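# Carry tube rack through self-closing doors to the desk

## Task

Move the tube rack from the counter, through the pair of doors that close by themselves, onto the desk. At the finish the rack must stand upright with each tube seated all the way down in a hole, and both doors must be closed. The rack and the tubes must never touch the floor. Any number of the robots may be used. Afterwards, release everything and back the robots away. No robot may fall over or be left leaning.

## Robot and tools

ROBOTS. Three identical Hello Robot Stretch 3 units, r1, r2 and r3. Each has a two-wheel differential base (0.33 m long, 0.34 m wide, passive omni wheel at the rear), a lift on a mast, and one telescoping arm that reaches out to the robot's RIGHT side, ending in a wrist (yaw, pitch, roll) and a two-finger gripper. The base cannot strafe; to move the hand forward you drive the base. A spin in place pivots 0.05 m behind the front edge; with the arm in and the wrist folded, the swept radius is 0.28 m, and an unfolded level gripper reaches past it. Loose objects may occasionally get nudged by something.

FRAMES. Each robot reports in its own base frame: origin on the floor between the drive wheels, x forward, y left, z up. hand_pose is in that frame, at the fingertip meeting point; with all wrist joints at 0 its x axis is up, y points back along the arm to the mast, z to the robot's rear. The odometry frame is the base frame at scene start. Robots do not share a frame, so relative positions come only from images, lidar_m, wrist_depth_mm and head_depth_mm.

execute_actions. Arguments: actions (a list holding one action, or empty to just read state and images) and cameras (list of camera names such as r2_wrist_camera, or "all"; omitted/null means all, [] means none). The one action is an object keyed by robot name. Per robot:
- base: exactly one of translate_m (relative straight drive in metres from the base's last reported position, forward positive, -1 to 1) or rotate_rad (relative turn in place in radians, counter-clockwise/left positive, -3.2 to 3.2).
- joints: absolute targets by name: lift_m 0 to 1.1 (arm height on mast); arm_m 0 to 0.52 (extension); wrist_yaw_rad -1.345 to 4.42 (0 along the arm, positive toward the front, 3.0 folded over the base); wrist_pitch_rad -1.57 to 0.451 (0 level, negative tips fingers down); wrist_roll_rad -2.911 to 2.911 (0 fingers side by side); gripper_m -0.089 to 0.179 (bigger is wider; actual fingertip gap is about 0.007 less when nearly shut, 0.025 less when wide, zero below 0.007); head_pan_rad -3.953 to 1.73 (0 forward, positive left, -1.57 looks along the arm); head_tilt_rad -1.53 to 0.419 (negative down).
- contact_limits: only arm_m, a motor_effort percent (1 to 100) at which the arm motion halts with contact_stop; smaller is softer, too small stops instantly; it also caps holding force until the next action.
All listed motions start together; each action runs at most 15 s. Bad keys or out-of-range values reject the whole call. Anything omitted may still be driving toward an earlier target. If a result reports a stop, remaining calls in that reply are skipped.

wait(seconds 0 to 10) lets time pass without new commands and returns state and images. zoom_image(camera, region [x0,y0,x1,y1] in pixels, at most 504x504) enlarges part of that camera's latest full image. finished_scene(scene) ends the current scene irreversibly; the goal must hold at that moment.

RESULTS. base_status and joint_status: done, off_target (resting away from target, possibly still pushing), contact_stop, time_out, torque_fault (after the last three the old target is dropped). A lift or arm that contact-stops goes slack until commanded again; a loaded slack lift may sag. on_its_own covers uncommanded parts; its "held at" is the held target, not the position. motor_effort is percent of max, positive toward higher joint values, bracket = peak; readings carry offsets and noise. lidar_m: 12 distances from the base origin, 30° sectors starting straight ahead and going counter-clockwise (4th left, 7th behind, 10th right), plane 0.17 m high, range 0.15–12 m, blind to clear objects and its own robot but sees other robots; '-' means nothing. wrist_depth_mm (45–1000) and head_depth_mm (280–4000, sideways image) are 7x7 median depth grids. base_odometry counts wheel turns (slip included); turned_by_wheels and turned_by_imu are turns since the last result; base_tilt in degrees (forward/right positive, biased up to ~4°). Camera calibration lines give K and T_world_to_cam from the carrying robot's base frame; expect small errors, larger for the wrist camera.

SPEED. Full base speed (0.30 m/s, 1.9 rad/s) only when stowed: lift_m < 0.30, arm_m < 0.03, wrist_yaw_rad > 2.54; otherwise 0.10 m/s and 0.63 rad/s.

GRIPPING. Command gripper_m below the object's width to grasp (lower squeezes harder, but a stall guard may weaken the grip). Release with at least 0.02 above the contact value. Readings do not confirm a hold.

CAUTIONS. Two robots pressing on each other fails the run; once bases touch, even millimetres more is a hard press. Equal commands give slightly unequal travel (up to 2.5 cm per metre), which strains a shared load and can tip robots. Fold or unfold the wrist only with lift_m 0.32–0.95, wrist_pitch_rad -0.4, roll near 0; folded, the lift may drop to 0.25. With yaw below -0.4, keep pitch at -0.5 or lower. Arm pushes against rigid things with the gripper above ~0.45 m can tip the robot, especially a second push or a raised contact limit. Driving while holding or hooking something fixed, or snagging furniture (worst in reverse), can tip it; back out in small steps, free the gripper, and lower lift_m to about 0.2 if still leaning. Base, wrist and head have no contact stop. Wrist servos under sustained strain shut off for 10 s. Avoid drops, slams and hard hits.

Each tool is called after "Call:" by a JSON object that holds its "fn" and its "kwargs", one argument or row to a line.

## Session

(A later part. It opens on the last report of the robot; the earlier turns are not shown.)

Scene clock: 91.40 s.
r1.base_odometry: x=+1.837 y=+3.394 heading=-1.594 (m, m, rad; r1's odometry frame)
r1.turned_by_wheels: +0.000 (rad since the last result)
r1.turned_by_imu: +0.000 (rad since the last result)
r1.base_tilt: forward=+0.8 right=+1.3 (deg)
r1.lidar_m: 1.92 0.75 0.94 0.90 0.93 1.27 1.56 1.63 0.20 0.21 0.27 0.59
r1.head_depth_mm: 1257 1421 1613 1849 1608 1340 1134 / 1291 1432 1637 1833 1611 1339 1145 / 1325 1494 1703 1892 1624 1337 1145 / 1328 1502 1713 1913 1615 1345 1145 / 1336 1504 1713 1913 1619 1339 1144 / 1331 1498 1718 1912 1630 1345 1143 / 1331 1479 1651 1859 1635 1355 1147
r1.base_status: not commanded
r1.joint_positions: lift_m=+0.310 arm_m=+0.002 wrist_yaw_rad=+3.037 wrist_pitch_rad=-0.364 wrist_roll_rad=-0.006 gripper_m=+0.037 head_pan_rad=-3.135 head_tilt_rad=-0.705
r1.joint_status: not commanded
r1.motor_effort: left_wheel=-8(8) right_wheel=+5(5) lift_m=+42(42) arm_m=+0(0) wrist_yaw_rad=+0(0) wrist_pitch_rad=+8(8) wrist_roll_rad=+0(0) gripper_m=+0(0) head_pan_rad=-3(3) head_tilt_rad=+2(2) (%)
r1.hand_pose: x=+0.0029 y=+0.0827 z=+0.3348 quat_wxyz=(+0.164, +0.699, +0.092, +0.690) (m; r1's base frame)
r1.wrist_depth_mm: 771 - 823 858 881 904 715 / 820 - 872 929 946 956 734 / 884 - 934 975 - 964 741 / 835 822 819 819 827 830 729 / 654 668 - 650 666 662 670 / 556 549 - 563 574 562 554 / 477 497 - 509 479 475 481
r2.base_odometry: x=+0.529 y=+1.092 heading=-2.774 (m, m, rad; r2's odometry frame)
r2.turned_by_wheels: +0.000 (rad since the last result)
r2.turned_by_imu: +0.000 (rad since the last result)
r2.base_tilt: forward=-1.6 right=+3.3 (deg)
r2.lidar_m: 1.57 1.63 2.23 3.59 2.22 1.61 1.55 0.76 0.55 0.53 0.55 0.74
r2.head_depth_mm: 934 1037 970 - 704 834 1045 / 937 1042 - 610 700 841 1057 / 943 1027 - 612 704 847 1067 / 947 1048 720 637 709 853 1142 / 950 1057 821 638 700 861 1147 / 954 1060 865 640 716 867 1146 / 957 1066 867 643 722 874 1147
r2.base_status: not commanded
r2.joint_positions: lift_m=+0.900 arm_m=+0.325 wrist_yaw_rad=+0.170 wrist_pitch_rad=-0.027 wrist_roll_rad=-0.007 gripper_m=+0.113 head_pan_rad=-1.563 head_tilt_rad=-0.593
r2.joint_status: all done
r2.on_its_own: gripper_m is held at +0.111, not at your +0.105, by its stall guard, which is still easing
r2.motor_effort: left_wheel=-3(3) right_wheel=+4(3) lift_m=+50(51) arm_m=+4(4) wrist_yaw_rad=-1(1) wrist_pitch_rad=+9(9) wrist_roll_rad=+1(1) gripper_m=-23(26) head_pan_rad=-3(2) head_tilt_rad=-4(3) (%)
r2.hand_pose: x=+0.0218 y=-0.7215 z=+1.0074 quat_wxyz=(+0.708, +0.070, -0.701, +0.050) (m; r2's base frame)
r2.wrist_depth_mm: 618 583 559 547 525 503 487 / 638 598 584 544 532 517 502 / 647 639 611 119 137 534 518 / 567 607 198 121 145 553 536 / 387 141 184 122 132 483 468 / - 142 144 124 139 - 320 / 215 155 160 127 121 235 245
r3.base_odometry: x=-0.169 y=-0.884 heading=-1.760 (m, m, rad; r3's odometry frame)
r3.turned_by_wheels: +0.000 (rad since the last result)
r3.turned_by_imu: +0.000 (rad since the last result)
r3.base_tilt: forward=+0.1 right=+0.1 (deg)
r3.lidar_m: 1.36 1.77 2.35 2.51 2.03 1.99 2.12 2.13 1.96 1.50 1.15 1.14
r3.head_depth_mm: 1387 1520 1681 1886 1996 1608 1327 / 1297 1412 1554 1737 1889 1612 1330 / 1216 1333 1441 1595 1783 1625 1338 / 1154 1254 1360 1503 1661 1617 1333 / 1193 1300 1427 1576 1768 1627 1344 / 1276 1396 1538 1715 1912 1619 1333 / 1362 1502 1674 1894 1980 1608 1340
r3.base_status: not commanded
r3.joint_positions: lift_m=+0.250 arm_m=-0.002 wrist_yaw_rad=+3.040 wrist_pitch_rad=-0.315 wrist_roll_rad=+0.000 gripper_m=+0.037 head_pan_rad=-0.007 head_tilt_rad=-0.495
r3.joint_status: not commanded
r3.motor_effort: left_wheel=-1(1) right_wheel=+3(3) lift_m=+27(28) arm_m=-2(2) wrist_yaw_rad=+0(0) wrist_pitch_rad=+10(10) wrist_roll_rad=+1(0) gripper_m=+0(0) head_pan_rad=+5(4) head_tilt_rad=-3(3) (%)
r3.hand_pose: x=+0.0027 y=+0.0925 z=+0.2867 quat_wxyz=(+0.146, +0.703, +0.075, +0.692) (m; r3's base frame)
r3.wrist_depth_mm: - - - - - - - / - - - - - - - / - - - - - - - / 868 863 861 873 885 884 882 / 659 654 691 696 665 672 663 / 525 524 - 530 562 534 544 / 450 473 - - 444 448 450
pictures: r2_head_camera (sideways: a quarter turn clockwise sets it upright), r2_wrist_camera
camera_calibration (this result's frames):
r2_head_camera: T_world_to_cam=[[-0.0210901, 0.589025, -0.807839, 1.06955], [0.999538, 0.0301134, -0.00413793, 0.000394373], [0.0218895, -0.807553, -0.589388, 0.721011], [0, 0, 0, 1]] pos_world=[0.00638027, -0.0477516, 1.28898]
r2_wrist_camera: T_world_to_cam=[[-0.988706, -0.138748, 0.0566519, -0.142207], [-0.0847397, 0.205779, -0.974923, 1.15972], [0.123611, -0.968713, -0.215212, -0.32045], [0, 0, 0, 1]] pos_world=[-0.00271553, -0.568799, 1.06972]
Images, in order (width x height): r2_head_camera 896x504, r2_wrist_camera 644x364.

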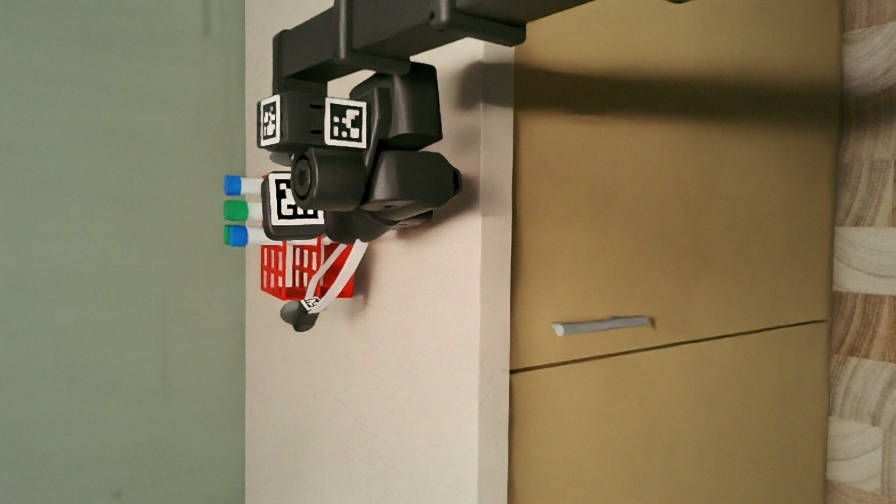

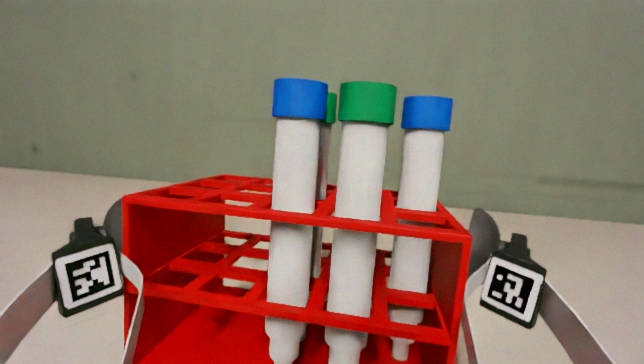

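Call:
{"fn": "execute_actions", "kwargs": {
  "actions": [
    {"r2":{"joints":{"arm_m":0.0}},"r1":{"base":{"translate_m":-0.4}}}
  ],
  "cameras": []
}}

Call:
{"fn": "execute_actions", "kwargs": {
  "actions": [
    {"r2":{"joints":{"wrist_yaw_rad":2.0},"base":{"rotate_rad":1.9}},"r1":{"base":{"rotate_rad":0.27}}}
  ],
  "cameras": []
}}

Call:
{"fn": "execute_actions", "kwargs": {
  "actions": [
    {"r2":{"joints":{"head_pan_rad":0.6,"head_tilt_rad":-0.7,"lift_m":0.75},"base":{"translate_m":0.8}},"r1":{"base":{"translate_m":-0.8},"joints":{"head_tilt_rad":-1.1}}}
  ],
  "cameras": ["r2_wrist_camera","r2_nav_camera","r1_nav_camera"]
}}

Scene clock: 97.63 s.
r1.base_odometry: x=+1.846 y=+3.794 heading=-1.594 (m, m, rad; r1's odometry frame)
r1.turned_by_wheels: +0.000 (rad since the last result)
r1.turned_by_imu: +0.000 (rad since the last result)
r1.base_tilt: forward=+0.9 right=+1.5 (deg)
r1.lidar_m: 0.82 0.82 0.93 0.90 0.93 1.17 1.19 1.25 1.23 1.19 1.23 1.01
r1.head_depth_mm: 940 1042 1184 1387 1564 1339 1140 / 994 1119 1249 1422 1566 1340 1141 / 993 1115 1275 1486 1618 1344 1142 / 996 1118 1279 1485 1625 1344 1145 / 994 1124 1288 1498 1617 1340 1142 / 995 1122 1283 1502 1619 1340 1151 / 1001 1122 1289 1473 1574 1349 1148
r1.base_status: done
r1.joint_positions: lift_m=+0.310 arm_m=+0.002 wrist_yaw_rad=+3.039 wrist_pitch_rad=-0.365 wrist_roll_rad=-0.007 gripper_m=+0.037 head_pan_rad=-3.135 head_tilt_rad=-0.704
r1.joint_status: not commanded
r1.motor_effort: left_wheel=-2(13) right_wheel=+1(14) lift_m=+42(42) arm_m=+0(1) wrist_yaw_rad=-2(38) wrist_pitch_rad=+8(8) wrist_roll_rad=+0(0) gripper_m=+1(1) head_pan_rad=-3(2) head_tilt_rad=+1(2) (%)
r1.hand_pose: x=+0.0025 y=+0.0827 z=+0.3348 quat_wxyz=(+0.164, +0.698, +0.093, +0.690) (m; r1's base frame)
r1.wrist_depth_mm: 776 - 822 859 886 921 940 / 831 - 869 917 948 - - / 872 - 918 946 - - - / 831 820 831 824 810 807 829 / 661 664 - 657 663 669 663 / 556 553 - 559 570 551 555 / 478 485 - 506 476 485 477
r2.base_odometry: x=+0.529 y=+1.092 heading=-2.774 (m, m, rad; r2's odometry frame)
r2.turned_by_wheels: +0.000 (rad since the last result)
r2.turned_by_imu: +0.000 (rad since the last result)
r2.base_tilt: forward=-1.6 right=+3.3 (deg)
r2.lidar_m: 1.58 1.64 2.23 3.58 2.22 1.62 1.56 0.76 0.55 0.53 0.55 0.74
r2.head_depth_mm: 936 1041 852 631 695 - - / 938 1041 853 657 700 816 - / 943 1046 858 412 435 - - / 946 1051 859 413 437 896 1144 / 947 1056 862 500 497 863 1144 / 955 1063 865 654 727 866 1145 / 958 1065 869 641 722 875 1151
r2.base_status: not commanded
r2.joint_positions: lift_m=+0.900 arm_m=+0.003 wrist_yaw_rad=+0.170 wrist_pitch_rad=-0.028 wrist_roll_rad=-0.007 gripper_m=+0.116 head_pan_rad=-1.563 head_tilt_rad=-0.593
r2.joint_status: all done
joint sent to its limit — the command would take r2.arm_m past its lower limit, so that joint was sent only as far as its limit.
r2.on_its_own: gripper_m is held at +0.115, not at your +0.105, by its stall guard, which is not easing now
r2.motor_effort: left_wheel=-3(3) right_wheel=+3(3) lift_m=+49(49) arm_m=-4(5) wrist_yaw_rad=-1(0) wrist_pitch_rad=+9(9) wrist_roll_rad=+1(1) gripper_m=-22(21) head_pan_rad=-2(2) head_tilt_rad=-4(4) (%)
r2.hand_pose: x=+0.0218 y=-0.3999 z=+1.0072 quat_wxyz=(+0.708, +0.070, -0.701, +0.050) (m; r2's base frame)
r2.wrist_depth_mm: 944 911 883 875 826 807 743 / - 932 918 885 854 826 769 / - 970 972 119 137 857 820 / 583 618 520 121 145 790 837 / 384 141 183 123 131 484 465 / - 142 144 125 138 - 322 / 387 153 161 128 121 289 271
r3.base_odometry: x=-0.169 y=-0.884 heading=-1.760 (m, m, rad; r3's odometry frame)
r3.turned_by_wheels: +0.000 (rad since the last result)
r3.turned_by_imu: +0.002 (rad since the last result)
r3.base_tilt: forward=+0.1 right=+0.0 (deg)
r3.lidar_m: 1.35 1.76 2.35 2.50 2.03 1.99 2.13 2.12 1.97 1.50 1.15 1.14
r3.head_depth_mm: 1131 1218 1307 1433 1578 1606 1331 / 1148 1239 1343 1467 1621 1598 1336 / 1172 1262 1379 1499 1674 1610 1333 / 1150 1251 1355 1486 1644 1619 1342 / 1195 1299 1430 1571 1767 1622 1340 / 1280 1399 1546 1727 1913 1627 1344 / 1362 1501 1675 1892 1978 1627 1336
r3.base_status: not commanded
r3.joint_positions: lift_m=+0.250 arm_m=-0.002 wrist_yaw_rad=+3.040 wrist_pitch_rad=-0.315 wrist_roll_rad=+0.000 gripper_m=+0.037 head_pan_rad=-0.007 head_tilt_rad=-0.495
r3.joint_status: not commanded
r3.motor_effort: left_wheel=-2(2) right_wheel=+2(2) lift_m=+28(28) arm_m=-2(2) wrist_yaw_rad=+0(0) wrist_pitch_rad=+9(10) wrist_roll_rad=+0(0) gripper_m=+0(0) head_pan_rad=+3(5) head_tilt_rad=-3(3) (%)
r3.hand_pose: x=+0.0027 y=+0.0925 z=+0.2867 quat_wxyz=(+0.146, +0.703, +0.075, +0.692) (m; r3's base frame)
r3.wrist_depth_mm: - - - - - - - / - - - - - - - / - - - - - - - / 862 862 884 883 870 872 900 / 649 655 700 704 665 671 663 / 524 525 - 527 553 540 536 / 446 470 - - 444 444 448
pictures: none
No camera images: the call's "cameras" was empty. Leave "cameras" out to get every camera's image.

Scene clock: 101.60 s.
r1.base_odometry: x=+1.846 y=+3.794 heading=-1.324 (m, m, rad; r1's odometry frame)
r1.turned_by_wheels: +0.270 (rad since the last result)
r1.turned_by_imu: +0.269 (rad since the last result)
r1.base_tilt: forward=+0.9 right=+1.4 (deg)
r1.lidar_m: 1.09 1.04 0.90 0.90 1.04 1.17 1.21 1.29 1.19 1.19 1.25 1.09
r1.head_depth_mm: 954 1062 1204 1381 1539 1336 1141 / 978 1096 1245 1439 1586 1337 1146 / 1008 1134 1286 1503 1607 1343 1144 / 1037 1171 1332 1550 1619 1345 1142 / 1067 1208 1386 1599 1622 1339 1146 / 1061 1177 1346 1582 1616 1346 1141 / 1050 1203 1400 1675 1631 1344 1148
r1.base_status: done
r1.joint_positions: lift_m=+0.310 arm_m=+0.002 wrist_yaw_rad=+3.039 wrist_pitch_rad=-0.365 wrist_roll_rad=-0.007 gripper_m=+0.037 head_pan_rad=-3.135 head_tilt_rad=-0.704
r1.joint_status: not commanded
r1.motor_effort: left_wheel=-4(6) right_wheel=+2(4) lift_m=+42(42) arm_m=+0(0) wrist_yaw_rad=-1(1) wrist_pitch_rad=+8(8) wrist_roll_rad=+0(0) gripper_m=+0(1) head_pan_rad=-2(2) head_tilt_rad=+3(2) (%)
r1.hand_pose: x=+0.0025 y=+0.0827 z=+0.3348 quat_wxyz=(+0.164, +0.698, +0.093, +0.690) (m; r1's base frame)
r1.wrist_depth_mm: 928 - 874 863 814 803 787 / - - 947 903 870 857 815 / - - - 962 952 905 900 / 828 828 832 823 826 831 819 / 659 668 - 672 676 667 669 / 548 551 - 553 571 555 555 / 474 489 - 503 475 483 481
r2.base_odometry: x=+0.529 y=+1.092 heading=-0.874 (m, m, rad; r2's odometry frame)
r2.turned_by_wheels: +1.900 (rad since the last result)
r2.turned_by_imu: +1.921 (rad since the last result)
r2.base_tilt: forward=-1.6 right=+3.2 (deg)
r2.lidar_m: 2.81 1.74 1.55 0.97 0.59 0.53 0.53 0.63 1.57 1.58 1.90 3.56
r2.head_depth_mm: 1296 1433 1587 1785 1702 - - / 1340 1480 1657 1880 1691 - - / 1391 1539 1735 1932 1701 - - / 1442 1610 1803 2017 1714 1498 1211 / 1501 1672 1896 2074 1717 1421 1210 / 1561 1751 2000 2150 1714 1421 1268 / 1628 1823 2113 2157 1721 1429 1244
r2.base_status: done
r2.joint_positions: lift_m=+0.900 arm_m=+0.003 wrist_yaw_rad=+1.998 wrist_pitch_rad=-0.028 wrist_roll_rad=-0.007 gripper_m=+0.116 head_pan_rad=-1.563 head_tilt_rad=-0.593
r2.joint_status: all done
r2.on_its_own: gripper_m is held at +0.115, not at your +0.105, by its stall guard, which is not easing now
r2.motor_effort: left_wheel=-3(8) right_wheel=+4(8) lift_m=+49(49) arm_m=-4(4) wrist_yaw_rad=+2(4) wrist_pitch_rad=+9(9) wrist_roll_rad=+1(1) gripper_m=-22(22) head_pan_rad=-2(2) head_tilt_rad=-3(4) (%)
r2.hand_pose: x=+0.2112 y=-0.0424 z=+1.0072 quat_wxyz=(+0.393, +0.598, -0.372, +0.591) (m; r2's base frame)
r2.wrist_depth_mm: - - - - - - - / - - - - - - - / - - - 119 139 - - / - - - 121 144 - - / - 141 183 123 134 - - / - 142 144 124 139 - - / - 153 159 128 121 - -
r3.base_odometry: x=-0.169 y=-0.884 heading=-1.760 (m, m, rad; r3's odometry frame)
r3.turned_by_wheels: +0.000 (rad since the last result)
r3.turned_by_imu: +0.001 (rad since the last result)
r3.base_tilt: forward=+0.1 right=+0.0 (deg)
r3.lidar_m: 1.29 1.76 2.36 2.51 2.03 1.99 2.12 2.12 1.96 1.50 1.15 1.14
r3.head_depth_mm: 1029 1101 1179 1276 1388 1504 1332 / 1079 1160 1255 1363 1483 1573 1331 / 1144 1229 1331 1455 1593 1612 1338 / 1156 1247 1354 1492 1648 1619 1331 / 1193 1303 1425 1571 1756 1621 1341 / 1272 1399 1536 1724 1896 1622 1341 / 1367 1510 1678 1889 1991 1625 1340
r3.base_status: not commanded
r3.joint_positions: lift_m=+0.250 arm_m=-0.002 wrist_yaw_rad=+3.040 wrist_pitch_rad=-0.315 wrist_roll_rad=+0.000 gripper_m=+0.037 head_pan_rad=-0.007 head_tilt_rad=-0.495
r3.joint_status: not commanded
r3.motor_effort: left_wheel=-1(1) right_wheel=+2(3) lift_m=+28(28) arm_m=-2(2) wrist_yaw_rad=+0(0) wrist_pitch_rad=+10(9) wrist_roll_rad=+0(0) gripper_m=+0(1) head_pan_rad=+4(4) head_tilt_rad=-3(3) (%)
r3.hand_pose: x=+0.0027 y=+0.0925 z=+0.2867 quat_wxyz=(+0.146, +0.703, +0.075, +0.692) (m; r3's base frame)
r3.wrist_depth_mm: - - - - - - - / - - - - - - - / - - - - - - - / 858 872 869 856 911 889 896 / 646 654 686 700 662 669 675 / 527 527 - 535 553 534 536 / 454 470 - - 446 447 445
pictures: none
No camera images: the call's "cameras" was empty. Leave "cameras" out to get every camera's image.

Scene clock: 111.10 s.
r1.base_odometry: x=+1.651 y=+4.570 heading=-1.324 (m, m, rad; r1's odometry frame)
r1.turned_by_wheels: +0.000 (rad since the last result)
r1.turned_by_imu: +0.002 (rad since the last result)
r1.base_tilt: forward=+1.0 right=+1.3 (deg)
r1.lidar_m: 1.86 1.27 1.11 0.73 0.51 0.44 0.44 0.51 0.74 0.98 1.14 1.86
r1.head_depth_mm: 375 448 554 726 1055 1201 1065 / 387 465 580 770 1120 - 1051 / 399 483 609 819 1129 - 1038 / 413 502 638 878 1258 - 1044 / 426 524 675 943 1284 1218 1044 / 442 546 710 960 1263 1194 1082 / 456 569 704 876 1281 1179 1076
r1.base_status: done
r1.joint_positions: lift_m=+0.310 arm_m=+0.002 wrist_yaw_rad=+3.038 wrist_pitch_rad=-0.365 wrist_roll_rad=-0.007 gripper_m=+0.037 head_pan_rad=-3.135 head_tilt_rad=-1.087
r1.joint_status: all done
r1.motor_effort: left_wheel=-3(8) right_wheel=+2(2) lift_m=+42(42) arm_m=+0(0) wrist_yaw_rad=-1(2) wrist_pitch_rad=+8(8) wrist_roll_rad=+0(0) gripper_m=+1(1) head_pan_rad=-2(3) head_tilt_rad=-7(38) (%)
r1.hand_pose: x=+0.0025 y=+0.0827 z=+0.3348 quat_wxyz=(+0.164, +0.698, +0.093, +0.690) (m; r1's base frame)
r1.wrist_depth_mm: 465 - 874 - - - 946 / 479 - - - - - - / 485 - 956 - - - - / 491 613 838 824 831 839 831 / 500 619 - 652 665 662 665 / 501 554 - 547 573 560 553 / 470 492 - 505 479 480 479
r2.base_odometry: x=+1.042 y=+0.478 heading=-0.874 (m, m, rad; r2's odometry frame)
r2.turned_by_wheels: +0.000 (rad since the last result)
r2.turned_by_imu: +0.003 (rad since the last result)
r2.base_tilt: forward=-1.6 right=+3.3 (deg)
r2.lidar_m: 2.33 1.45 1.30 1.30 1.44 1.28 1.29 1.55 1.83 1.84 2.21 2.86
r2.head_depth_mm: 1705 1994 2268 1879 1564 1331 400 / 1563 1811 2137 1888 1562 1334 1164 / 1466 1662 1930 1896 1559 1335 1160 / 1364 1537 1774 1900 1570 1337 1162 / 1278 1434 1626 1797 1564 1340 1169 / 1202 1339 1511 1723 1575 1343 1171 / 1138 1252 1394 1588 1576 1340 1173
r2.base_status: done
r2.joint_positions: lift_m=+0.750 arm_m=+0.003 wrist_yaw_rad=+1.998 wrist_pitch_rad=-0.029 wrist_roll_rad=-0.007 gripper_m=+0.116 head_pan_rad=+0.593 head_tilt_rad=-0.691
r2.joint_status: all done
r2.on_its_own: gripper_m is held at +0.115, not at your +0.105, by its stall guard, which is not easing now
r2.motor_effort: left_wheel=-3(5) right_wheel=+4(9) lift_m=+40(41) arm_m=-4(4) wrist_yaw_rad=+2(2) wrist_pitch_rad=+9(10) wrist_roll_rad=+1(1) gripper_m=-22(22) head_pan_rad=+3(34) head_tilt_rad=-5(16) (%)
r2.hand_pose: x=+0.2112 y=-0.0424 z=+0.8573 quat_wxyz=(+0.393, +0.598, -0.372, +0.591) (m; r2's base frame)
r2.wrist_depth_mm: - - - - - - - / - - - - - - - / - - - 119 138 - - / - - 198 121 145 - - / - 141 183 123 133 - - / - 142 145 124 138 - - / - 154 159 128 121 - -
r3.base_odometry: x=-0.169 y=-0.884 heading=-1.760 (m, m, rad; r3's odometry frame)
r3.turned_by_wheels: +0.000 (rad since the last result)
r3.turned_by_imu: +0.003 (rad since the last result)
r3.base_tilt: forward=+0.1 right=+0.1 (deg)
r3.lidar_m: 1.30 1.76 2.35 2.50 2.03 1.99 2.12 2.13 1.96 1.50 1.15 1.15
r3.head_depth_mm: 1027 1098 1175 1268 1385 1499 1329 / 1082 1168 1248 1355 1491 1570 1334 / 1144 1234 1328 1454 1597 1610 1333 / 1152 1250 1350 1493 1644 1613 1338 / 1198 1302 1427 1580 1760 1620 1335 / 1277 1400 1536 1719 1904 1611 1336 / 1369 1503 1674 1881 1976 1611 1337
r3.base_status: not commanded
r3.joint_positions: lift_m=+0.250 arm_m=-0.002 wrist_yaw_rad=+3.040 wrist_pitch_rad=-0.315 wrist_roll_rad=+0.000 gripper_m=+0.037 head_pan_rad=-0.007 head_tilt_rad=-0.495
r3.joint_status: not commanded
r3.motor_effort: left_wheel=-1(1) right_wheel=+3(2) lift_m=+27(28) arm_m=-2(1) wrist_yaw_rad=+0(0) wrist_pitch_rad=+9(9) wrist_roll_rad=+0(0) gripper_m=+0(0) head_pan_rad=+4(3) head_tilt_rad=-3(3) (%)
r3.hand_pose: x=+0.0027 y=+0.0925 z=+0.2867 quat_wxyz=(+0.146, +0.703, +0.075, +0.692) (m; r3's base frame)
r3.wrist_depth_mm: - - - - - - - / - - - - - - - / - - - - - - - / 863 849 872 875 876 890 894 / 662 651 697 691 679 670 668 / 522 523 - 529 558 531 537 / 447 470 - - 445 445 455
pictures: r1_nav_camera (sideways: a quarter turn counterclockwise sets it upright), r2_nav_camera (sideways: a quarter turn counterclockwise sets it upright), r2_wrist_camera
camera_calibration (this result's frames):
r1_nav_camera: T_world_to_cam=[[-0.860311, -0.068498, 0.505147, -0.612136], [-0.0863637, 0.996191, -0.0120015, 0.069712], [-0.502401, -0.0539514, -0.86295, 1.07984], [0, 0, 0, 1]] pos_world=[0.0219051, -0.0531177, 1.2419]
r2_nav_camera: T_world_to_cam=[[0.528208, 0.32122, 0.786012, -0.986005], [0.529384, -0.848334, -0.0090616, 0.0620638], [0.66389, 0.420888, -0.618145, 0.758219], [0, 0, 0, 1]] pos_world=[-0.0154143, 0.0502499, 1.24426]
r2_wrist_camera: T_world_to_cam=[[0.385599, -0.920923, 0.0566919, -0.175606], [-0.178795, -0.134859, -0.9746, 0.894845], [0.905177, 0.365668, -0.216658, 0.174465], [0, 0, 0, 1]] pos_world=[0.0697852, -0.104837, 0.919871]
Images, in order (width x height): r1_nav_camera 672x504, r2_nav_camera 672x504, r2_wrist_camera 644x364.

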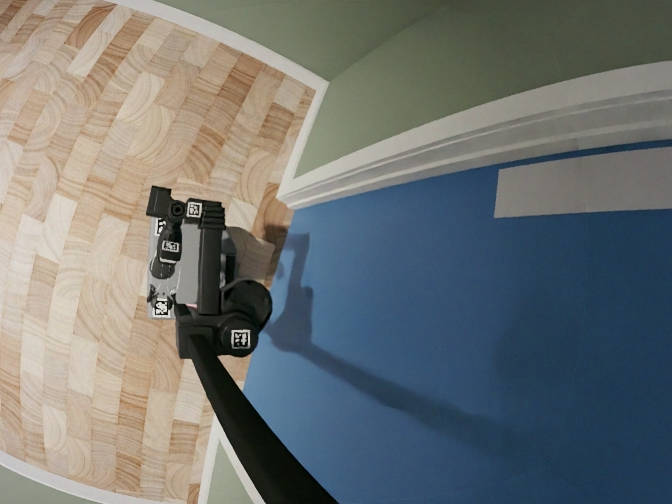

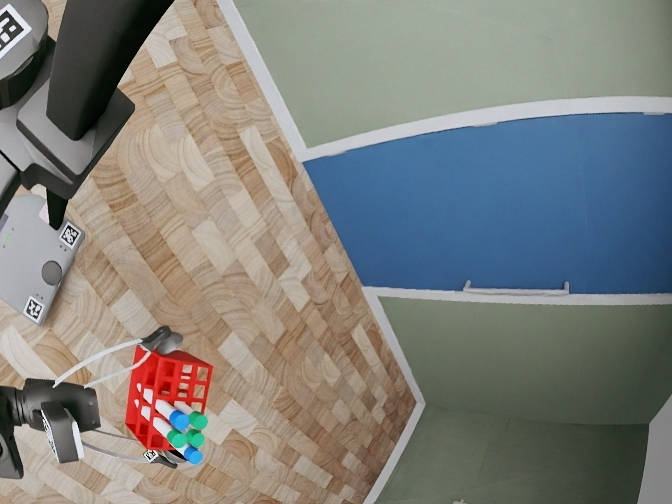

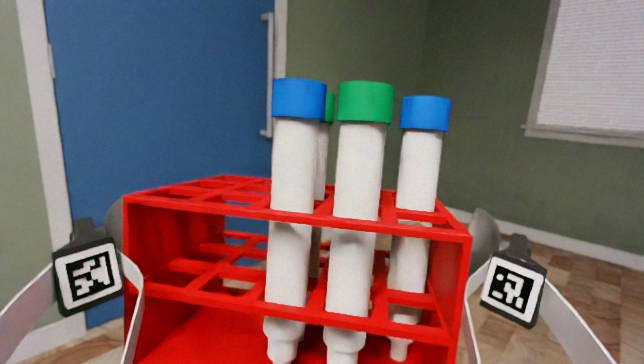

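Call:
{"fn": "execute_actions", "kwargs": {
  "actions": [
    {"r2":{"base":{"rotate_rad":-0.25}},"r1":{"base":{"rotate_rad":-0.3}}}
  ],
  "cameras": []
}}

Call:
{"fn": "execute_actions", "kwargs": {
  "actions": [
    {"r2":{"base":{"translate_m":0.8}},"r1":{"base":{"translate_m":-0.8}}}
  ],
  "cameras": ["r1_nav_camera"]
}}

Call:
{"fn": "execute_actions", "kwargs": {
  "actions": [
    {"r2":{"base":{"translate_m":0.75},"joints":{"head_pan_rad":1.2}},"r1":{"base":{"rotate_rad":-0.4}}}
  ],
  "cameras": ["r2_nav_camera","r1_nav_camera"]
}}

Scene clock: 113.57 s.
r1.base_odometry: x=+1.651 y=+4.570 heading=-1.624 (m, m, rad; r1's odometry frame)
r1.turned_by_wheels: -0.300 (rad since the last result)
r1.turned_by_imu: -0.300 (rad since the last result)
r1.base_tilt: forward=+0.9 right=+1.4 (deg)
r1.lidar_m: 1.86 1.62 1.16 1.10 0.64 0.47 0.44 0.46 0.54 0.98 1.01 1.35
r1.head_depth_mm: 397 484 617 847 1246 1192 1067 / 397 483 615 843 1240 - 1048 / 397 482 613 840 1228 - 1035 / 396 481 612 838 1240 - 1042 / 395 480 610 832 1239 1219 1043 / 394 478 608 829 1243 1197 1081 / 393 477 605 826 1118 1177 1073
r1.base_status: done
r1.joint_positions: lift_m=+0.310 arm_m=+0.002 wrist_yaw_rad=+3.038 wrist_pitch_rad=-0.365 wrist_roll_rad=-0.007 gripper_m=+0.037 head_pan_rad=-3.135 head_tilt_rad=-1.087
r1.joint_status: not commanded
r1.motor_effort: left_wheel=+1(5) right_wheel=-2(5) lift_m=+42(42) arm_m=+0(0) wrist_yaw_rad=-1(2) wrist_pitch_rad=+8(8) wrist_roll_rad=+0(0) gripper_m=+0(0) head_pan_rad=-1(3) head_tilt_rad=-8(7) (%)
r1.hand_pose: x=+0.0025 y=+0.0827 z=+0.3348 quat_wxyz=(+0.164, +0.698, +0.093, +0.690) (m; r1's base frame)
r1.wrist_depth_mm: 572 - - - - - - / 585 - - - - - - / 552 - - - - - - / 567 731 828 823 836 810 837 / 608 660 - 662 657 650 664 / 559 552 - 553 570 562 549 / 477 494 - 501 477 481 480
r2.base_odometry: x=+1.042 y=+0.478 heading=-1.124 (m, m, rad; r2's odometry frame)
r2.turned_by_wheels: -0.250 (rad since the last result)
r2.turned_by_imu: -0.253 (rad since the last result)
r2.base_tilt: forward=-1.6 right=+3.3 (deg)
r2.lidar_m: 2.86 1.71 1.32 1.30 1.38 1.31 1.28 1.36 1.86 1.83 1.95 2.83
r2.head_depth_mm: 2551 2847 2388 1879 1557 1327 408 / 2204 2588 2407 1888 1556 1334 1160 / 1941 2224 2343 1894 1562 1335 1162 / 1717 1943 2174 1898 1563 1335 1165 / 1542 1716 1954 1914 1575 1339 1168 / 1412 1549 1725 1855 1568 1343 1170 / 1288 1414 1552 1731 1574 1341 1173
r2.base_status: done
r2.joint_positions: lift_m=+0.750 arm_m=+0.003 wrist_yaw_rad=+1.998 wrist_pitch_rad=-0.029 wrist_roll_rad=-0.007 gripper_m=+0.116 head_pan_rad=+0.593 head_tilt_rad=-0.691
r2.joint_status: not commanded
r2.on_its_own: gripper_m is held at +0.115, not at your +0.105, by its stall guard, which is not easing now
r2.motor_effort: left_wheel=+2(5) right_wheel=-4(7) lift_m=+40(40) arm_m=-4(4) wrist_yaw_rad=+2(2) wrist_pitch_rad=+9(9) wrist_roll_rad=+1(1) gripper_m=-22(22) head_pan_rad=+3(3) head_tilt_rad=-4(4) (%)
r2.hand_pose: x=+0.2112 y=-0.0424 z=+0.8573 quat_wxyz=(+0.393, +0.598, -0.372, +0.591) (m; r2's base frame)
r2.wrist_depth_mm: - - - - - - - / - - - - - - - / - - - 119 138 - - / - - 201 121 145 - - / - 141 182 123 133 - - / - 142 144 124 139 - - / - 154 160 128 121 - -
r3.base_odometry: x=-0.169 y=-0.884 heading=-1.760 (m, m, rad; r3's odometry frame)
r3.turned_by_wheels: +0.000 (rad since the last result)
r3.turned_by_imu: +0.001 (rad since the last result)
r3.base_tilt: forward=+0.1 right=+0.0 (deg)
r3.lidar_m: 1.30 1.76 2.35 2.51 2.03 1.99 2.12 2.13 1.96 1.50 1.15 1.14
r3.head_depth_mm: 1026 1101 1183 1276 1387 1495 1322 / 1084 1154 1250 1359 1481 1575 1332 / 1140 1233 1331 1457 1596 1624 1331 / 1156 1247 1355 1490 1656 1631 1338 / 1197 1311 1418 1577 1771 1621 1341 / 1280 1402 1541 1718 1904 1628 1336 / 1373 1501 1677 1893 1990 1617 1333
r3.base_status: not commanded
r3.joint_positions: lift_m=+0.250 arm_m=-0.002 wrist_yaw_rad=+3.040 wrist_pitch_rad=-0.315 wrist_roll_rad=+0.000 gripper_m=+0.037 head_pan_rad=-0.007 head_tilt_rad=-0.495
r3.joint_status: not commanded
r3.motor_effort: left_wheel=-2(1) right_wheel=+2(2) lift_m=+28(27) arm_m=-2(1) wrist_yaw_rad=+0(0) wrist_pitch_rad=+10(10) wrist_roll_rad=+1(0) gripper_m=+0(0) head_pan_rad=+4(3) head_tilt_rad=-3(3) (%)
r3.hand_pose: x=+0.0027 y=+0.0925 z=+0.2867 quat_wxyz=(+0.146, +0.703, +0.075, +0.692) (m; r3's base frame)
r3.wrist_depth_mm: - - - - - - - / - - - - - - - / - - - - - - - / 860 852 885 873 880 874 904 / 651 649 692 697 668 667 679 / 526 525 - 534 569 544 539 / 447 470 - - 444 441 447
pictures: none
No camera images: the call's "cameras" was empty. Leave "cameras" out to get every camera's image.

Scene clock: 123.07 s.
r1.base_odometry: x=+1.694 y=+5.369 heading=-1.624 (m, m, rad; r1's odometry frame)
r1.turned_by_wheels: +0.000 (rad since the last result)
r1.turned_by_imu: +0.006 (rad since the last result)
r1.base_tilt: forward=+1.1 right=+1.5 (deg)
r1.lidar_m: 2.65 1.58 0.34 0.24 0.23 0.24 0.32 2.91 2.13 1.36 0.52 0.58
r1.head_depth_mm: - 294 332 390 473 567 822 / 294 335 395 481 600 - 1050 / 336 397 487 623 798 - 1041 / 415 510 1358 1379 1272 - 1046 / 2159 1865 1640 1445 1294 1211 1045 / 2073 1898 1647 1448 1298 1195 1069 / 2241 1891 1648 1451 1301 1176 1074
r1.base_status: done
r1.joint_positions: lift_m=+0.310 arm_m=+0.002 wrist_yaw_rad=+3.037 wrist_pitch_rad=-0.364 wrist_roll_rad=-0.007 gripper_m=+0.037 head_pan_rad=-3.135 head_tilt_rad=-1.090
r1.joint_status: not commanded
r1.motor_effort: left_wheel=-4(36) right_wheel=-7(32) lift_m=+41(42) arm_m=+0(0) wrist_yaw_rad=+1(3) wrist_pitch_rad=+8(8) wrist_roll_rad=+0(0) gripper_m=+0(0) head_pan_rad=-2(2) head_tilt_rad=-6(7) (%)
r1.hand_pose: x=+0.0029 y=+0.0827 z=+0.3349 quat_wxyz=(+0.164, +0.699, +0.092, +0.690) (m; r1's base frame)
r1.wrist_depth_mm: 192 - 255 309 385 521 - / 205 - 277 328 424 574 - / 215 - 299 360 470 645 - / 226 247 325 398 539 801 826 / 239 268 - 416 626 663 679 / 252 288 - 471 574 557 561 / 270 302 - 491 479 478 483
r2.base_odometry: x=+1.388 y=-0.243 heading=-1.124 (m, m, rad; r2's odometry frame)
r2.turned_by_wheels: +0.000 (rad since the last result)
r2.turned_by_imu: +0.004 (rad since the last result)
r2.base_tilt: forward=-1.6 right=+3.2 (deg)
r2.lidar_m: 2.06 1.62 1.31 0.45 1.25 1.92 2.07 2.21 1.93 1.90 2.02 2.10
r2.head_depth_mm: 1914 2114 2277 1874 1556 1330 407 / 2018 2271 2398 1893 1555 1331 1165 / 1827 2097 2334 1884 1562 1330 1166 / 1625 1832 2086 1894 1567 1334 1164 / 1462 1623 1842 1895 1571 1336 1163 / 1334 1464 1632 1795 1582 1341 1176 / 1221 1335 1460 1630 1585 1321 1172
r2.base_status: done
r2.joint_positions: lift_m=+0.750 arm_m=+0.003 wrist_yaw_rad=+1.998 wrist_pitch_rad=-0.029 wrist_roll_rad=-0.007 gripper_m=+0.116 head_pan_rad=+0.593 head_tilt_rad=-0.691
r2.joint_status: not commanded
r2.on_its_own: gripper_m is held at +0.115, not at your +0.105, by its stall guard, which is not easing now
r2.motor_effort: left_wheel=+1(6) right_wheel=-3(5) lift_m=+39(40) arm_m=-4(4) wrist_yaw_rad=+2(2) wrist_pitch_rad=+9(9) wrist_roll_rad=+1(1) gripper_m=-23(22) head_pan_rad=+3(3) head_tilt_rad=-5(5) (%)
r2.hand_pose: x=+0.2112 y=-0.0424 z=+0.8573 quat_wxyz=(+0.393, +0.598, -0.372, +0.591) (m; r2's base frame)
r2.wrist_depth_mm: - - - - - - - / - - - - - - - / - - - 119 139 - - / - - 200 121 145 - - / - 140 183 123 132 - - / - 143 144 124 139 - - / - 153 160 127 121 - -
r3.base_odometry: x=-0.169 y=-0.884 heading=-1.760 (m, m, rad; r3's odometry frame)
r3.turned_by_wheels: +0.000 (rad since the last result)
r3.turned_by_imu: +0.003 (rad since the last result)
r3.base_tilt: forward=+0.1 right=+0.0 (deg)
r3.lidar_m: 1.30 1.77 2.36 2.50 2.03 1.98 2.12 2.13 1.96 1.50 1.15 1.15
r3.head_depth_mm: 1028 1101 1177 1277 1386 1499 1329 / 1082 1163 1248 1360 1485 1566 1332 / 1146 1229 1334 1463 1609 1619 1339 / 1152 1247 1352 1494 1649 1610 1337 / 1204 1306 1435 1582 1759 1608 1333 / 1275 1400 1550 1716 1905 1618 1348 / 1363 1503 1672 1898 2000 1619 1337
r3.base_status: not commanded
r3.joint_positions: lift_m=+0.250 arm_m=-0.002 wrist_yaw_rad=+3.040 wrist_pitch_rad=-0.315 wrist_roll_rad=+0.000 gripper_m=+0.037 head_pan_rad=-0.007 head_tilt_rad=-0.495
r3.joint_status: not commanded
r3.motor_effort: left_wheel=-2(2) right_wheel=+2(2) lift_m=+27(28) arm_m=-1(2) wrist_yaw_rad=+0(0) wrist_pitch_rad=+9(10) wrist_roll_rad=+0(1) gripper_m=+0(0) head_pan_rad=+5(4) head_tilt_rad=-3(3) (%)
r3.hand_pose: x=+0.0027 y=+0.0925 z=+0.2867 quat_wxyz=(+0.146, +0.703, +0.075, +0.692) (m; r3's base frame)
r3.wrist_depth_mm: - - - - - - - / - - - - - - - / - - - - - - - / 855 873 886 885 887 896 900 / 660 663 703 691 665 672 684 / 525 523 - 528 554 531 534 / 445 476 - - 446 446 450
pictures: r1_nav_camera (sideways: a quarter turn counterclockwise sets it upright)
camera_calibration (this result's frames):
r1_nav_camera: T_world_to_cam=[[-0.862207, -0.068243, 0.501939, -0.607946], [-0.0860085, 0.996219, -0.0122968, 0.0700941], [-0.499202, -0.0537734, -0.864816, 1.08224], [0, 0, 0, 1]] pos_world=[0.0221117, -0.0531211, 1.24195]
Images, in order (width x height): r1_nav_camera 672x504.

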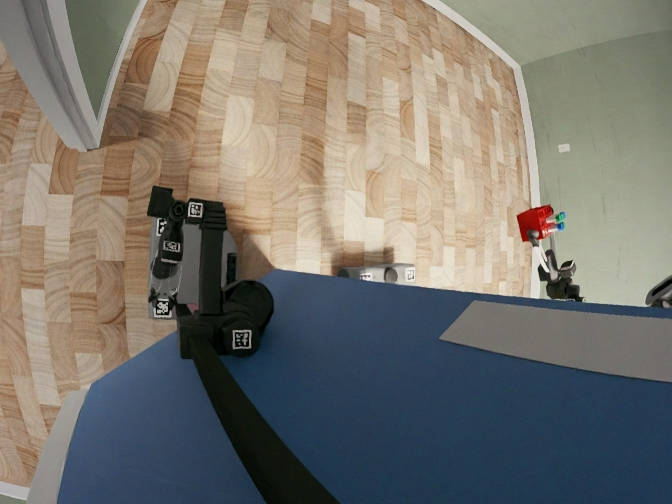

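Scene clock: 132.07 s.
r1.base_odometry: x=+1.694 y=+5.369 heading=-2.024 (m, m, rad; r1's odometry frame)
r1.turned_by_wheels: -0.400 (rad since the last result)
r1.turned_by_imu: -0.396 (rad since the last result)
r1.base_tilt: forward=+1.0 right=+1.3 (deg)
r1.lidar_m: 1.60 2.65 0.64 0.32 0.26 0.26 0.28 0.43 0.94 2.07 0.88 0.52
r1.head_depth_mm: - - 311 384 506 651 1050 / - 295 345 440 592 - 1050 / - 314 389 513 688 - 1044 / 296 349 445 617 969 - 1045 / 315 394 522 773 1256 1216 1045 / 350 448 688 1443 1299 1192 1073 / 399 1853 1636 1458 1303 1178 1077
r1.base_status: done
r1.joint_positions: lift_m=+0.310 arm_m=+0.002 wrist_yaw_rad=+3.037 wrist_pitch_rad=-0.364 wrist_roll_rad=-0.007 gripper_m=+0.037 head_pan_rad=-3.135 head_tilt_rad=-1.090
r1.joint_status: not commanded
r1.motor_effort: left_wheel=+1(9) right_wheel=-15(19) lift_m=+41(41) arm_m=+0(0) wrist_yaw_rad=+0(0) wrist_pitch_rad=+8(8) wrist_roll_rad=+1(0) gripper_m=+0(1) head_pan_rad=-2(2) head_tilt_rad=-4(6) (%)
r1.hand_pose: x=+0.0029 y=+0.0827 z=+0.3349 quat_wxyz=(+0.164, +0.699, +0.092, +0.690) (m; r1's base frame)
r1.wrist_depth_mm: 221 - 347 487 - - - / 231 - 371 525 - - - / 239 - 405 565 - - - / 247 281 435 622 815 820 842 / 258 303 - 628 671 667 669 / 267 323 - 549 579 562 556 / 278 328 - 505 475 481 476
r2.base_odometry: x=+1.712 y=-0.920 heading=-1.124 (m, m, rad; r2's odometry frame)
r2.turned_by_wheels: +0.000 (rad since the last result)
r2.turned_by_imu: +0.003 (rad since the last result)
r2.base_tilt: forward=-1.6 right=+3.3 (deg)
r2.lidar_m: 1.32 1.41 1.19 1.17 1.19 0.84 2.81 2.57 2.00 1.96 1.73 1.34
r2.head_depth_mm: 1115 1270 1482 1735 1562 1329 1160 / 1091 1236 1426 1714 1560 1325 1159 / 1057 1198 1382 1645 1564 1332 1165 / 1030 1167 1341 1575 1564 1336 1166 / 1009 1131 1296 1521 1572 1338 1165 / 985 1100 1257 1467 1573 1339 1167 / 962 1077 1226 1416 1574 1348 1213
r2.base_status: done
r2.joint_positions: lift_m=+0.750 arm_m=+0.003 wrist_yaw_rad=+1.998 wrist_pitch_rad=-0.029 wrist_roll_rad=-0.007 gripper_m=+0.116 head_pan_rad=+1.193 head_tilt_rad=-0.691
r2.joint_status: all done
r2.on_its_own: gripper_m is held at +0.115, not at your +0.105, by its stall guard, which is not easing now
r2.motor_effort: left_wheel=+1(5) right_wheel=-2(4) lift_m=+39(40) arm_m=-4(4) wrist_yaw_rad=+2(2) wrist_pitch_rad=+9(9) wrist_roll_rad=+1(0) gripper_m=-22(22) head_pan_rad=+3(26) head_tilt_rad=-5(5) (%)
r2.hand_pose: x=+0.2112 y=-0.0424 z=+0.8573 quat_wxyz=(+0.393, +0.598, -0.372, +0.591) (m; r2's base frame)
r2.wrist_depth_mm: - - - - - - 924 / - - - - - - 981 / - - - 119 138 - 955 / - - 200 122 145 - - / - 141 183 123 135 - - / - 142 144 124 140 - - / - 153 160 127 121 - -
r3.base_odometry: x=-0.169 y=-0.884 heading=-1.760 (m, m, rad; r3's odometry frame)
r3.turned_by_wheels: +0.000 (rad since the last result)
r3.turned_by_imu: +0.003 (rad since the last result)
r3.base_tilt: forward=+0.1 right=+0.1 (deg)
r3.lidar_m: 1.30 1.77 2.36 2.51 2.03 1.99 2.12 2.13 1.97 1.51 1.15 1.14
r3.head_depth_mm: 1031 1098 1181 1279 1382 1498 1333 / 1085 1161 1249 1355 1485 1558 1340 / 1137 1229 1336 1457 1609 1617 1328 / 1151 1247 1354 1496 1658 1621 1334 / 1197 1305 1424 1569 1767 1626 1337 / 1275 1405 1539 1728 1900 1615 1350 / 1364 1503 1666 1894 2002 1620 1333
r3.base_status: not commanded
r3.joint_positions: lift_m=+0.250 arm_m=-0.002 wrist_yaw_rad=+3.040 wrist_pitch_rad=-0.315 wrist_roll_rad=+0.000 gripper_m=+0.037 head_pan_rad=-0.007 head_tilt_rad=-0.495
r3.joint_status: not commanded
r3.motor_effort: left_wheel=-2(2) right_wheel=+2(2) lift_m=+28(27) arm_m=-2(2) wrist_yaw_rad=+0(0) wrist_pitch_rad=+9(9) wrist_roll_rad=+0(1) gripper_m=+0(1) head_pan_rad=+4(4) head_tilt_rad=-3(3) (%)
r3.hand_pose: x=+0.0027 y=+0.0925 z=+0.2867 quat_wxyz=(+0.146, +0.703, +0.075, +0.692) (m; r3's base frame)
r3.wrist_depth_mm: - - - - - - - / - - - - - - - / - - - - - - - / 857 865 866 879 868 880 891 / 654 644 690 693 674 660 671 / 534 535 - 532 559 543 537 / 447 476 - - 445 449 448
pictures: r1_nav_camera (sideways: a quarter turn counterclockwise sets it upright), r2_nav_camera (sideways: a quarter turn counterclockwise sets it upright)
camera_calibration (this result's frames):
r1_nav_camera: T_world_to_cam=[[-0.862206, -0.0682427, 0.501939, -0.607946], [-0.0860083, 0.996219, -0.0122968, 0.0700941], [-0.499202, -0.0537733, -0.864815, 1.08224], [0, 0, 0, 1]] pos_world=[0.0221117, -0.0531211, 1.24195]
r2_nav_camera: T_world_to_cam=[[0.254605, 0.563448, 0.785941, -0.984243], [0.915926, -0.401245, -0.00905757, 0.0597006], [0.310251, 0.722169, -0.618236, 0.760494], [0, 0, 0, 1]] pos_world=[-0.0400323, 0.0293187, 1.24426]
Images, in order (width x height): r1_nav_camera 672x504, r2_nav_camera 672x504.

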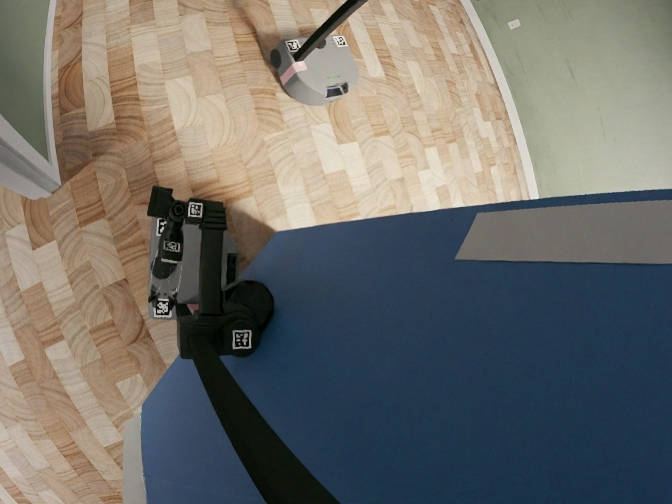

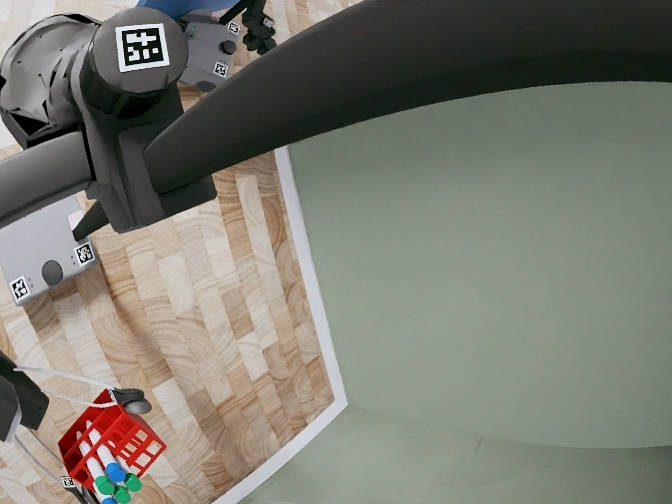

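Call:
{"fn": "execute_actions", "kwargs": {
  "actions": [
    {"r1":{"base":{"rotate_rad":-0.45}},"r2":{"base":{"rotate_rad":2.2},"joints":{"head_pan_rad":0,"head_tilt_rad":-0.9}},"r3":{"base":{"rotate_rad":2.75},"joints":{"head_pan_rad":-3.14,"head_tilt_rad":-0.9}}}
  ],
  "cameras": []
}}

Call:
{"fn": "execute_actions", "kwargs": {
  "actions": [
    {"r1":{"base":{"translate_m":-0.55}}}
  ],
  "cameras": ["r1_nav_camera","r2_nav_camera","r3_nav_camera"]
}}

Scene clock: 137.27 s.
r1.base_odometry: x=+1.694 y=+5.369 heading=-2.473 (m, m, rad; r1's odometry frame)
r1.turned_by_wheels: -0.450 (rad since the last result)
r1.turned_by_imu: -0.444 (rad since the last result)
r1.base_tilt: forward=+0.9 right=+1.3 (deg)
r1.lidar_m: 0.52 1.80 2.51 0.55 0.31 0.27 0.27 0.32 2.82 1.08 2.04 0.73
r1.head_depth_mm: - - 325 427 621 903 1062 / - 290 340 453 654 - 1051 / - 295 356 482 666 - 1044 / - 302 374 515 792 - 1043 / - 308 394 552 930 1220 1047 / - 318 415 597 1060 1191 1073 / 286 332 440 648 1286 1179 1076
r1.base_status: done
r1.joint_positions: lift_m=+0.310 arm_m=+0.002 wrist_yaw_rad=+3.037 wrist_pitch_rad=-0.364 wrist_roll_rad=-0.007 gripper_m=+0.037 head_pan_rad=-3.135 head_tilt_rad=-1.090
r1.joint_status: not commanded
r1.motor_effort: left_wheel=-3(5) right_wheel=-17(21) lift_m=+41(41) arm_m=+0(0) wrist_yaw_rad=+0(0) wrist_pitch_rad=+8(8) wrist_roll_rad=+1(0) gripper_m=+0(0) head_pan_rad=-2(2) head_tilt_rad=-6(6) (%)
r1.hand_pose: x=+0.0029 y=+0.0827 z=+0.3349 quat_wxyz=(+0.164, +0.699, +0.092, +0.690) (m; r1's base frame)
r1.wrist_depth_mm: 290 - - - - - - / 301 - - - - - - / 302 - 957 - - - - / 307 378 775 816 825 823 807 / 309 403 - 668 663 672 654 / 316 416 - 554 576 555 561 / 317 409 - 508 478 481 481
r2.base_odometry: x=+1.712 y=-0.920 heading=+1.076 (m, m, rad; r2's odometry frame)
r2.turned_by_wheels: +2.200 (rad since the last result)
r2.turned_by_imu: +2.224 (rad since the last result)
r2.base_tilt: forward=-1.6 right=+3.2 (deg)
r2.lidar_m: 1.07 0.86 2.81 2.36 1.97 1.96 1.59 1.33 1.32 1.41 1.18 1.17
r2.head_depth_mm: 2709 2172 1817 1569 1398 1196 1135 / 2685 2187 1830 1568 400 445 1122 / 2561 2189 1712 1527 1359 429 1108 / 1498 1277 1542 1487 1383 434 1112 / 1209 1272 1516 1515 1389 1236 1116 / 978 1059 1172 1387 1392 1239 1119 / 820 890 1746 1601 1400 1241 1120
r2.base_status: done
r2.joint_positions: lift_m=+0.750 arm_m=+0.003 wrist_yaw_rad=+1.998 wrist_pitch_rad=-0.029 wrist_roll_rad=-0.007 gripper_m=+0.116 head_pan_rad=+0.007 head_tilt_rad=-0.889
r2.joint_status: all done
r2.on_its_own: gripper_m is held at +0.115, not at your +0.105, by its stall guard, which is not easing now
r2.motor_effort: left_wheel=-3(5) right_wheel=+3(8) lift_m=+40(40) arm_m=-4(4) wrist_yaw_rad=+2(2) wrist_pitch_rad=+9(9) wrist_roll_rad=+1(0) gripper_m=-22(22) head_pan_rad=-3(34) head_tilt_rad=-6(24) (%)
r2.hand_pose: x=+0.2112 y=-0.0424 z=+0.8573 quat_wxyz=(+0.393, +0.598, -0.372, +0.591) (m; r2's base frame)
r2.wrist_depth_mm: - - - 919 - - - / - - - 887 - - - / - - - 119 138 - - / - - 200 122 144 - - / - 141 183 123 132 - - / - 142 144 124 139 - - / - 153 158 128 121 - 885
r3.base_odometry: x=-0.169 y=-0.884 heading=+0.990 (m, m, rad; r3's odometry frame)
r3.turned_by_wheels: +2.750 (rad since the last result)
r3.turned_by_imu: +2.712 (rad since the last result)
r3.base_tilt: forward=+0.1 right=+0.0 (deg)
r3.lidar_m: 1.99 2.24 2.12 1.96 1.37 1.15 1.22 1.36 2.07 2.35 2.40 2.00
r3.head_depth_mm: 1038 1156 1324 1566 1425 1261 1124 / 1073 1229 1437 1597 1420 1260 1163 / 1088 1254 1485 1649 1432 1263 - / 1114 1283 1509 1649 1422 1265 - / 1132 1310 1547 1644 1431 1255 1160 / 1156 1338 1586 1657 1419 1254 1116 / 1170 1365 1585 1648 1416 1251 1116
r3.base_status: done
r3.joint_positions: lift_m=+0.250 arm_m=-0.002 wrist_yaw_rad=+3.040 wrist_pitch_rad=-0.315 wrist_roll_rad=+0.000 gripper_m=+0.037 head_pan_rad=-3.133 head_tilt_rad=-0.890
r3.joint_status: all done
r3.motor_effort: left_wheel=-1(7) right_wheel=+3(14) lift_m=+28(28) arm_m=-2(1) wrist_yaw_rad=+0(0) wrist_pitch_rad=+9(9) wrist_roll_rad=+1(0) gripper_m=+1(0) head_pan_rad=-3(48) head_tilt_rad=-7(38) (%)
r3.hand_pose: x=+0.0027 y=+0.0925 z=+0.2867 quat_wxyz=(+0.146, +0.703, +0.075, +0.692) (m; r3's base frame)
r3.wrist_depth_mm: - - - - - - - / - - - - - - - / - - - - - - - / 853 877 869 877 868 887 894 / 655 650 696 689 660 672 682 / 522 521 - 537 546 536 537 / 446 471 - - 447 446 449
pictures: none
No camera images: the call's "cameras" was empty. Leave "cameras" out to get every camera's image.

Scene clock: 143.70 s.
r1.base_odometry: x=+2.125 y=+5.709 heading=-2.473 (m, m, rad; r1's odometry frame)
r1.turned_by_wheels: +0.001 (rad since the last result)
r1.turned_by_imu: +0.123 (rad since the last result)
r1.base_tilt: forward=+1.0 right=+1.3 (deg)
r1.lidar_m: 1.00 2.94 0.35 0.25 0.23 0.24 0.31 2.46 2.47 1.15 1.12 1.25
r1.head_depth_mm: - 293 329 389 473 570 843 / 292 328 388 476 599 - 1048 / 2152 1787 494 616 785 - 1045 / 2217 1873 1629 1441 1304 - 1043 / 2211 1889 1632 1445 1295 1211 1048 / 2247 1897 1639 1448 1300 1196 1073 / 2213 1889 1646 1466 1295 1175 1077
r1.base_status: translate_m off_target (by the wheels' count: -0.5497 of -0.5500)
r1.joint_positions: lift_m=+0.310 arm_m=+0.002 wrist_yaw_rad=+3.037 wrist_pitch_rad=-0.364 wrist_roll_rad=-0.007 gripper_m=+0.037 head_pan_rad=-3.135 head_tilt_rad=-1.090
r1.joint_status: not commanded
r1.on_its_own: left_wheel is at rest, and its effort (-23) is outside its rest range (-18 to +18); right_wheel is at rest, and its effort (-45) is outside its rest range (-18 to +18)
r1.motor_effort: left_wheel=-23(41) right_wheel=-45(56) lift_m=+41(41) arm_m=+0(0) wrist_yaw_rad=+0(2) wrist_pitch_rad=+8(8) wrist_roll_rad=+0(0) gripper_m=+0(0) head_pan_rad=-3(2) head_tilt_rad=-5(5) (%)
r1.hand_pose: x=+0.0027 y=+0.0827 z=+0.3349 quat_wxyz=(+0.164, +0.699, +0.092, +0.690) (m; r1's base frame)
r1.wrist_depth_mm: 194 - 259 314 405 548 - / 205 - 279 338 441 - - / 217 - 303 369 490 - - / 227 249 329 399 549 814 827 / 240 268 - 429 635 662 667 / 253 290 - 470 583 553 554 / 269 302 - 492 478 486 478
r2.base_odometry: x=+1.712 y=-0.920 heading=+1.076 (m, m, rad; r2's odometry frame)
r2.turned_by_wheels: +0.000 (rad since the last result)
r2.turned_by_imu: -0.001 (rad since the last result)
r2.base_tilt: forward=-1.6 right=+3.2 (deg)
r2.lidar_m: 1.47 1.12 2.82 2.36 1.97 1.96 1.59 1.32 1.32 1.42 1.17 1.17
r2.head_depth_mm: 2703 2178 1825 1562 1401 1190 1137 / 2714 2188 1828 1565 400 445 1122 / 2567 2193 1847 1580 1360 430 1111 / 1616 1903 1845 1580 1384 434 1110 / 1430 1647 1807 1588 1382 1235 1113 / 1329 1523 1703 1519 1387 1239 1117 / 1251 1364 1369 1487 1390 1243 1117
r2.base_status: not commanded
r2.joint_positions: lift_m=+0.750 arm_m=+0.003 wrist_yaw_rad=+1.998 wrist_pitch_rad=-0.029 wrist_roll_rad=-0.007 gripper_m=+0.116 head_pan_rad=+0.007 head_tilt_rad=-0.889
r2.joint_status: not commanded
r2.on_its_own: gripper_m is held at +0.115, not at your +0.105, by its stall guard, which is not easing now
r2.motor_effort: left_wheel=-3(3) right_wheel=+4(3) lift_m=+40(40) arm_m=-4(4) wrist_yaw_rad=+2(2) wrist_pitch_rad=+9(9) wrist_roll_rad=+1(1) gripper_m=-22(22) head_pan_rad=-3(3) head_tilt_rad=-5(5) (%)
r2.hand_pose: x=+0.2112 y=-0.0424 z=+0.8573 quat_wxyz=(+0.393, +0.598, -0.372, +0.591) (m; r2's base frame)
r2.wrist_depth_mm: - - - - - - - / - - - - - - - / - - - 119 139 - - / - - 200 121 144 - - / - 141 183 123 131 - - / - 141 144 124 139 - - / - 153 160 127 121 - 888
r3.base_odometry: x=-0.169 y=-0.884 heading=+0.990 (m, m, rad; r3's odometry frame)
r3.turned_by_wheels: +0.000 (rad since the last result)
r3.turned_by_imu: +0.002 (rad since the last result)
r3.base_tilt: forward=+0.1 right=+0.0 (deg)
r3.lidar_m: 1.99 2.23 2.12 1.97 1.37 1.14 1.22 1.36 2.07 2.36 2.39 2.00
r3.head_depth_mm: 1039 1159 1326 1548 1429 1259 1124 / 1076 1229 1434 1601 1430 1261 1159 / 1093 1258 1479 1642 1427 1255 - / 1116 1285 1517 1651 1431 1260 - / 1132 1315 1553 1645 1426 1261 1158 / 1155 1340 1589 1651 1427 1260 1125 / 1171 1364 1582 1643 1430 1258 1119
r3.base_status: not commanded
r3.joint_positions: lift_m=+0.250 arm_m=-0.002 wrist_yaw_rad=+3.040 wrist_pitch_rad=-0.315 wrist_roll_rad=+0.000 gripper_m=+0.037 head_pan_rad=-3.133 head_tilt_rad=-0.890
r3.joint_status: not commanded
r3.motor_effort: left_wheel=-2(2) right_wheel=+3(3) lift_m=+28(27) arm_m=-2(2) wrist_yaw_rad=+0(0) wrist_pitch_rad=+10(9) wrist_roll_rad=+0(0) gripper_m=+0(0) head_pan_rad=-3(3) head_tilt_rad=-7(6) (%)
r3.hand_pose: x=+0.0027 y=+0.0925 z=+0.2867 quat_wxyz=(+0.146, +0.703, +0.075, +0.692) (m; r3's base frame)
r3.wrist_depth_mm: - - - - - - - / - - - - - - - / - - - - - - - / 871 863 868 878 875 866 897 / 663 666 686 689 662 659 681 / 526 525 - 537 555 541 538 / 450 473 - - 449 447 448
pictures: r1_nav_camera (sideways: a quarter turn counterclockwise sets it upright), r2_nav_camera (sideways: a quarter turn counterclockwise sets it upright), r3_nav_camera (sideways: a quarter turn counterclockwise sets it upright)
camera_calibration (this result's frames):
r1_nav_camera: T_world_to_cam=[[-0.862217, -0.068191, 0.501928, -0.607931], [-0.0859483, 0.996224, -0.0122979, 0.0700951], [-0.499194, -0.0537432, -0.864822, 1.08225], [0, 0, 0, 1]] pos_world=[0.0221093, -0.0531221, 1.24195]
r2_nav_camera: T_world_to_cam=[[0.75988, -0.0232917, 0.649646, -0.8097], [-0.0288981, -0.99958, -0.00203634, 0.0563218], [0.649421, -0.0172261, -0.760234, 0.943114], [0, 0, 0, 1]] pos_world=[0.00442462, 0.053685, 1.24312]
r3_nav_camera: T_world_to_cam=[[-0.810256, 0.0332022, 0.585135, -0.707132], [-0.00420456, 0.998039, -0.0624537, 0.134027], [-0.586061, -0.0530637, -0.808528, 1.00834], [0, 0, 0, 1]] pos_world=[0.0185554, -0.0567791, 1.23741]
Images, in order (width x height): r1_nav_camera 672x504, r2_nav_camera 672x504, r3_nav_camera 672x504.

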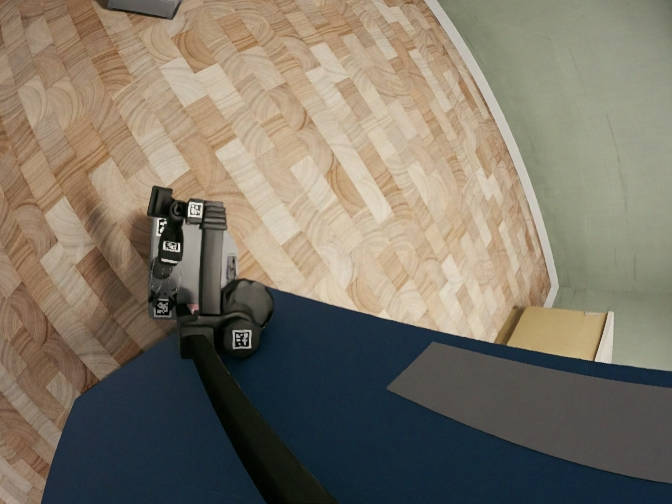

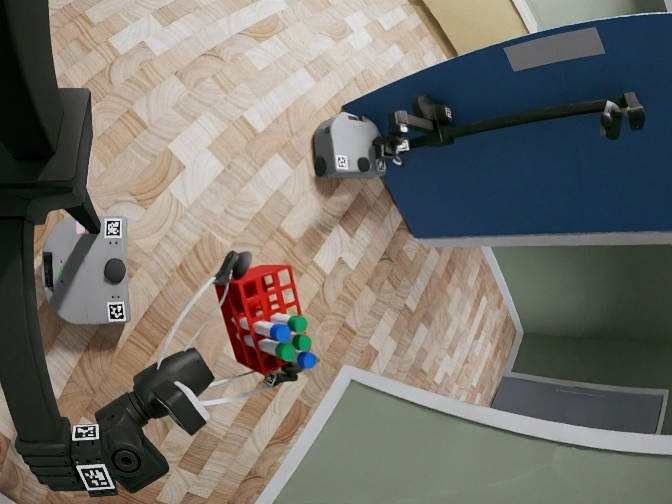

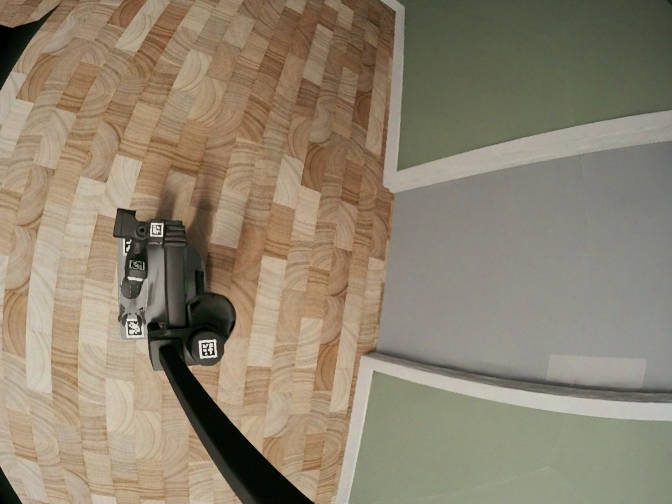

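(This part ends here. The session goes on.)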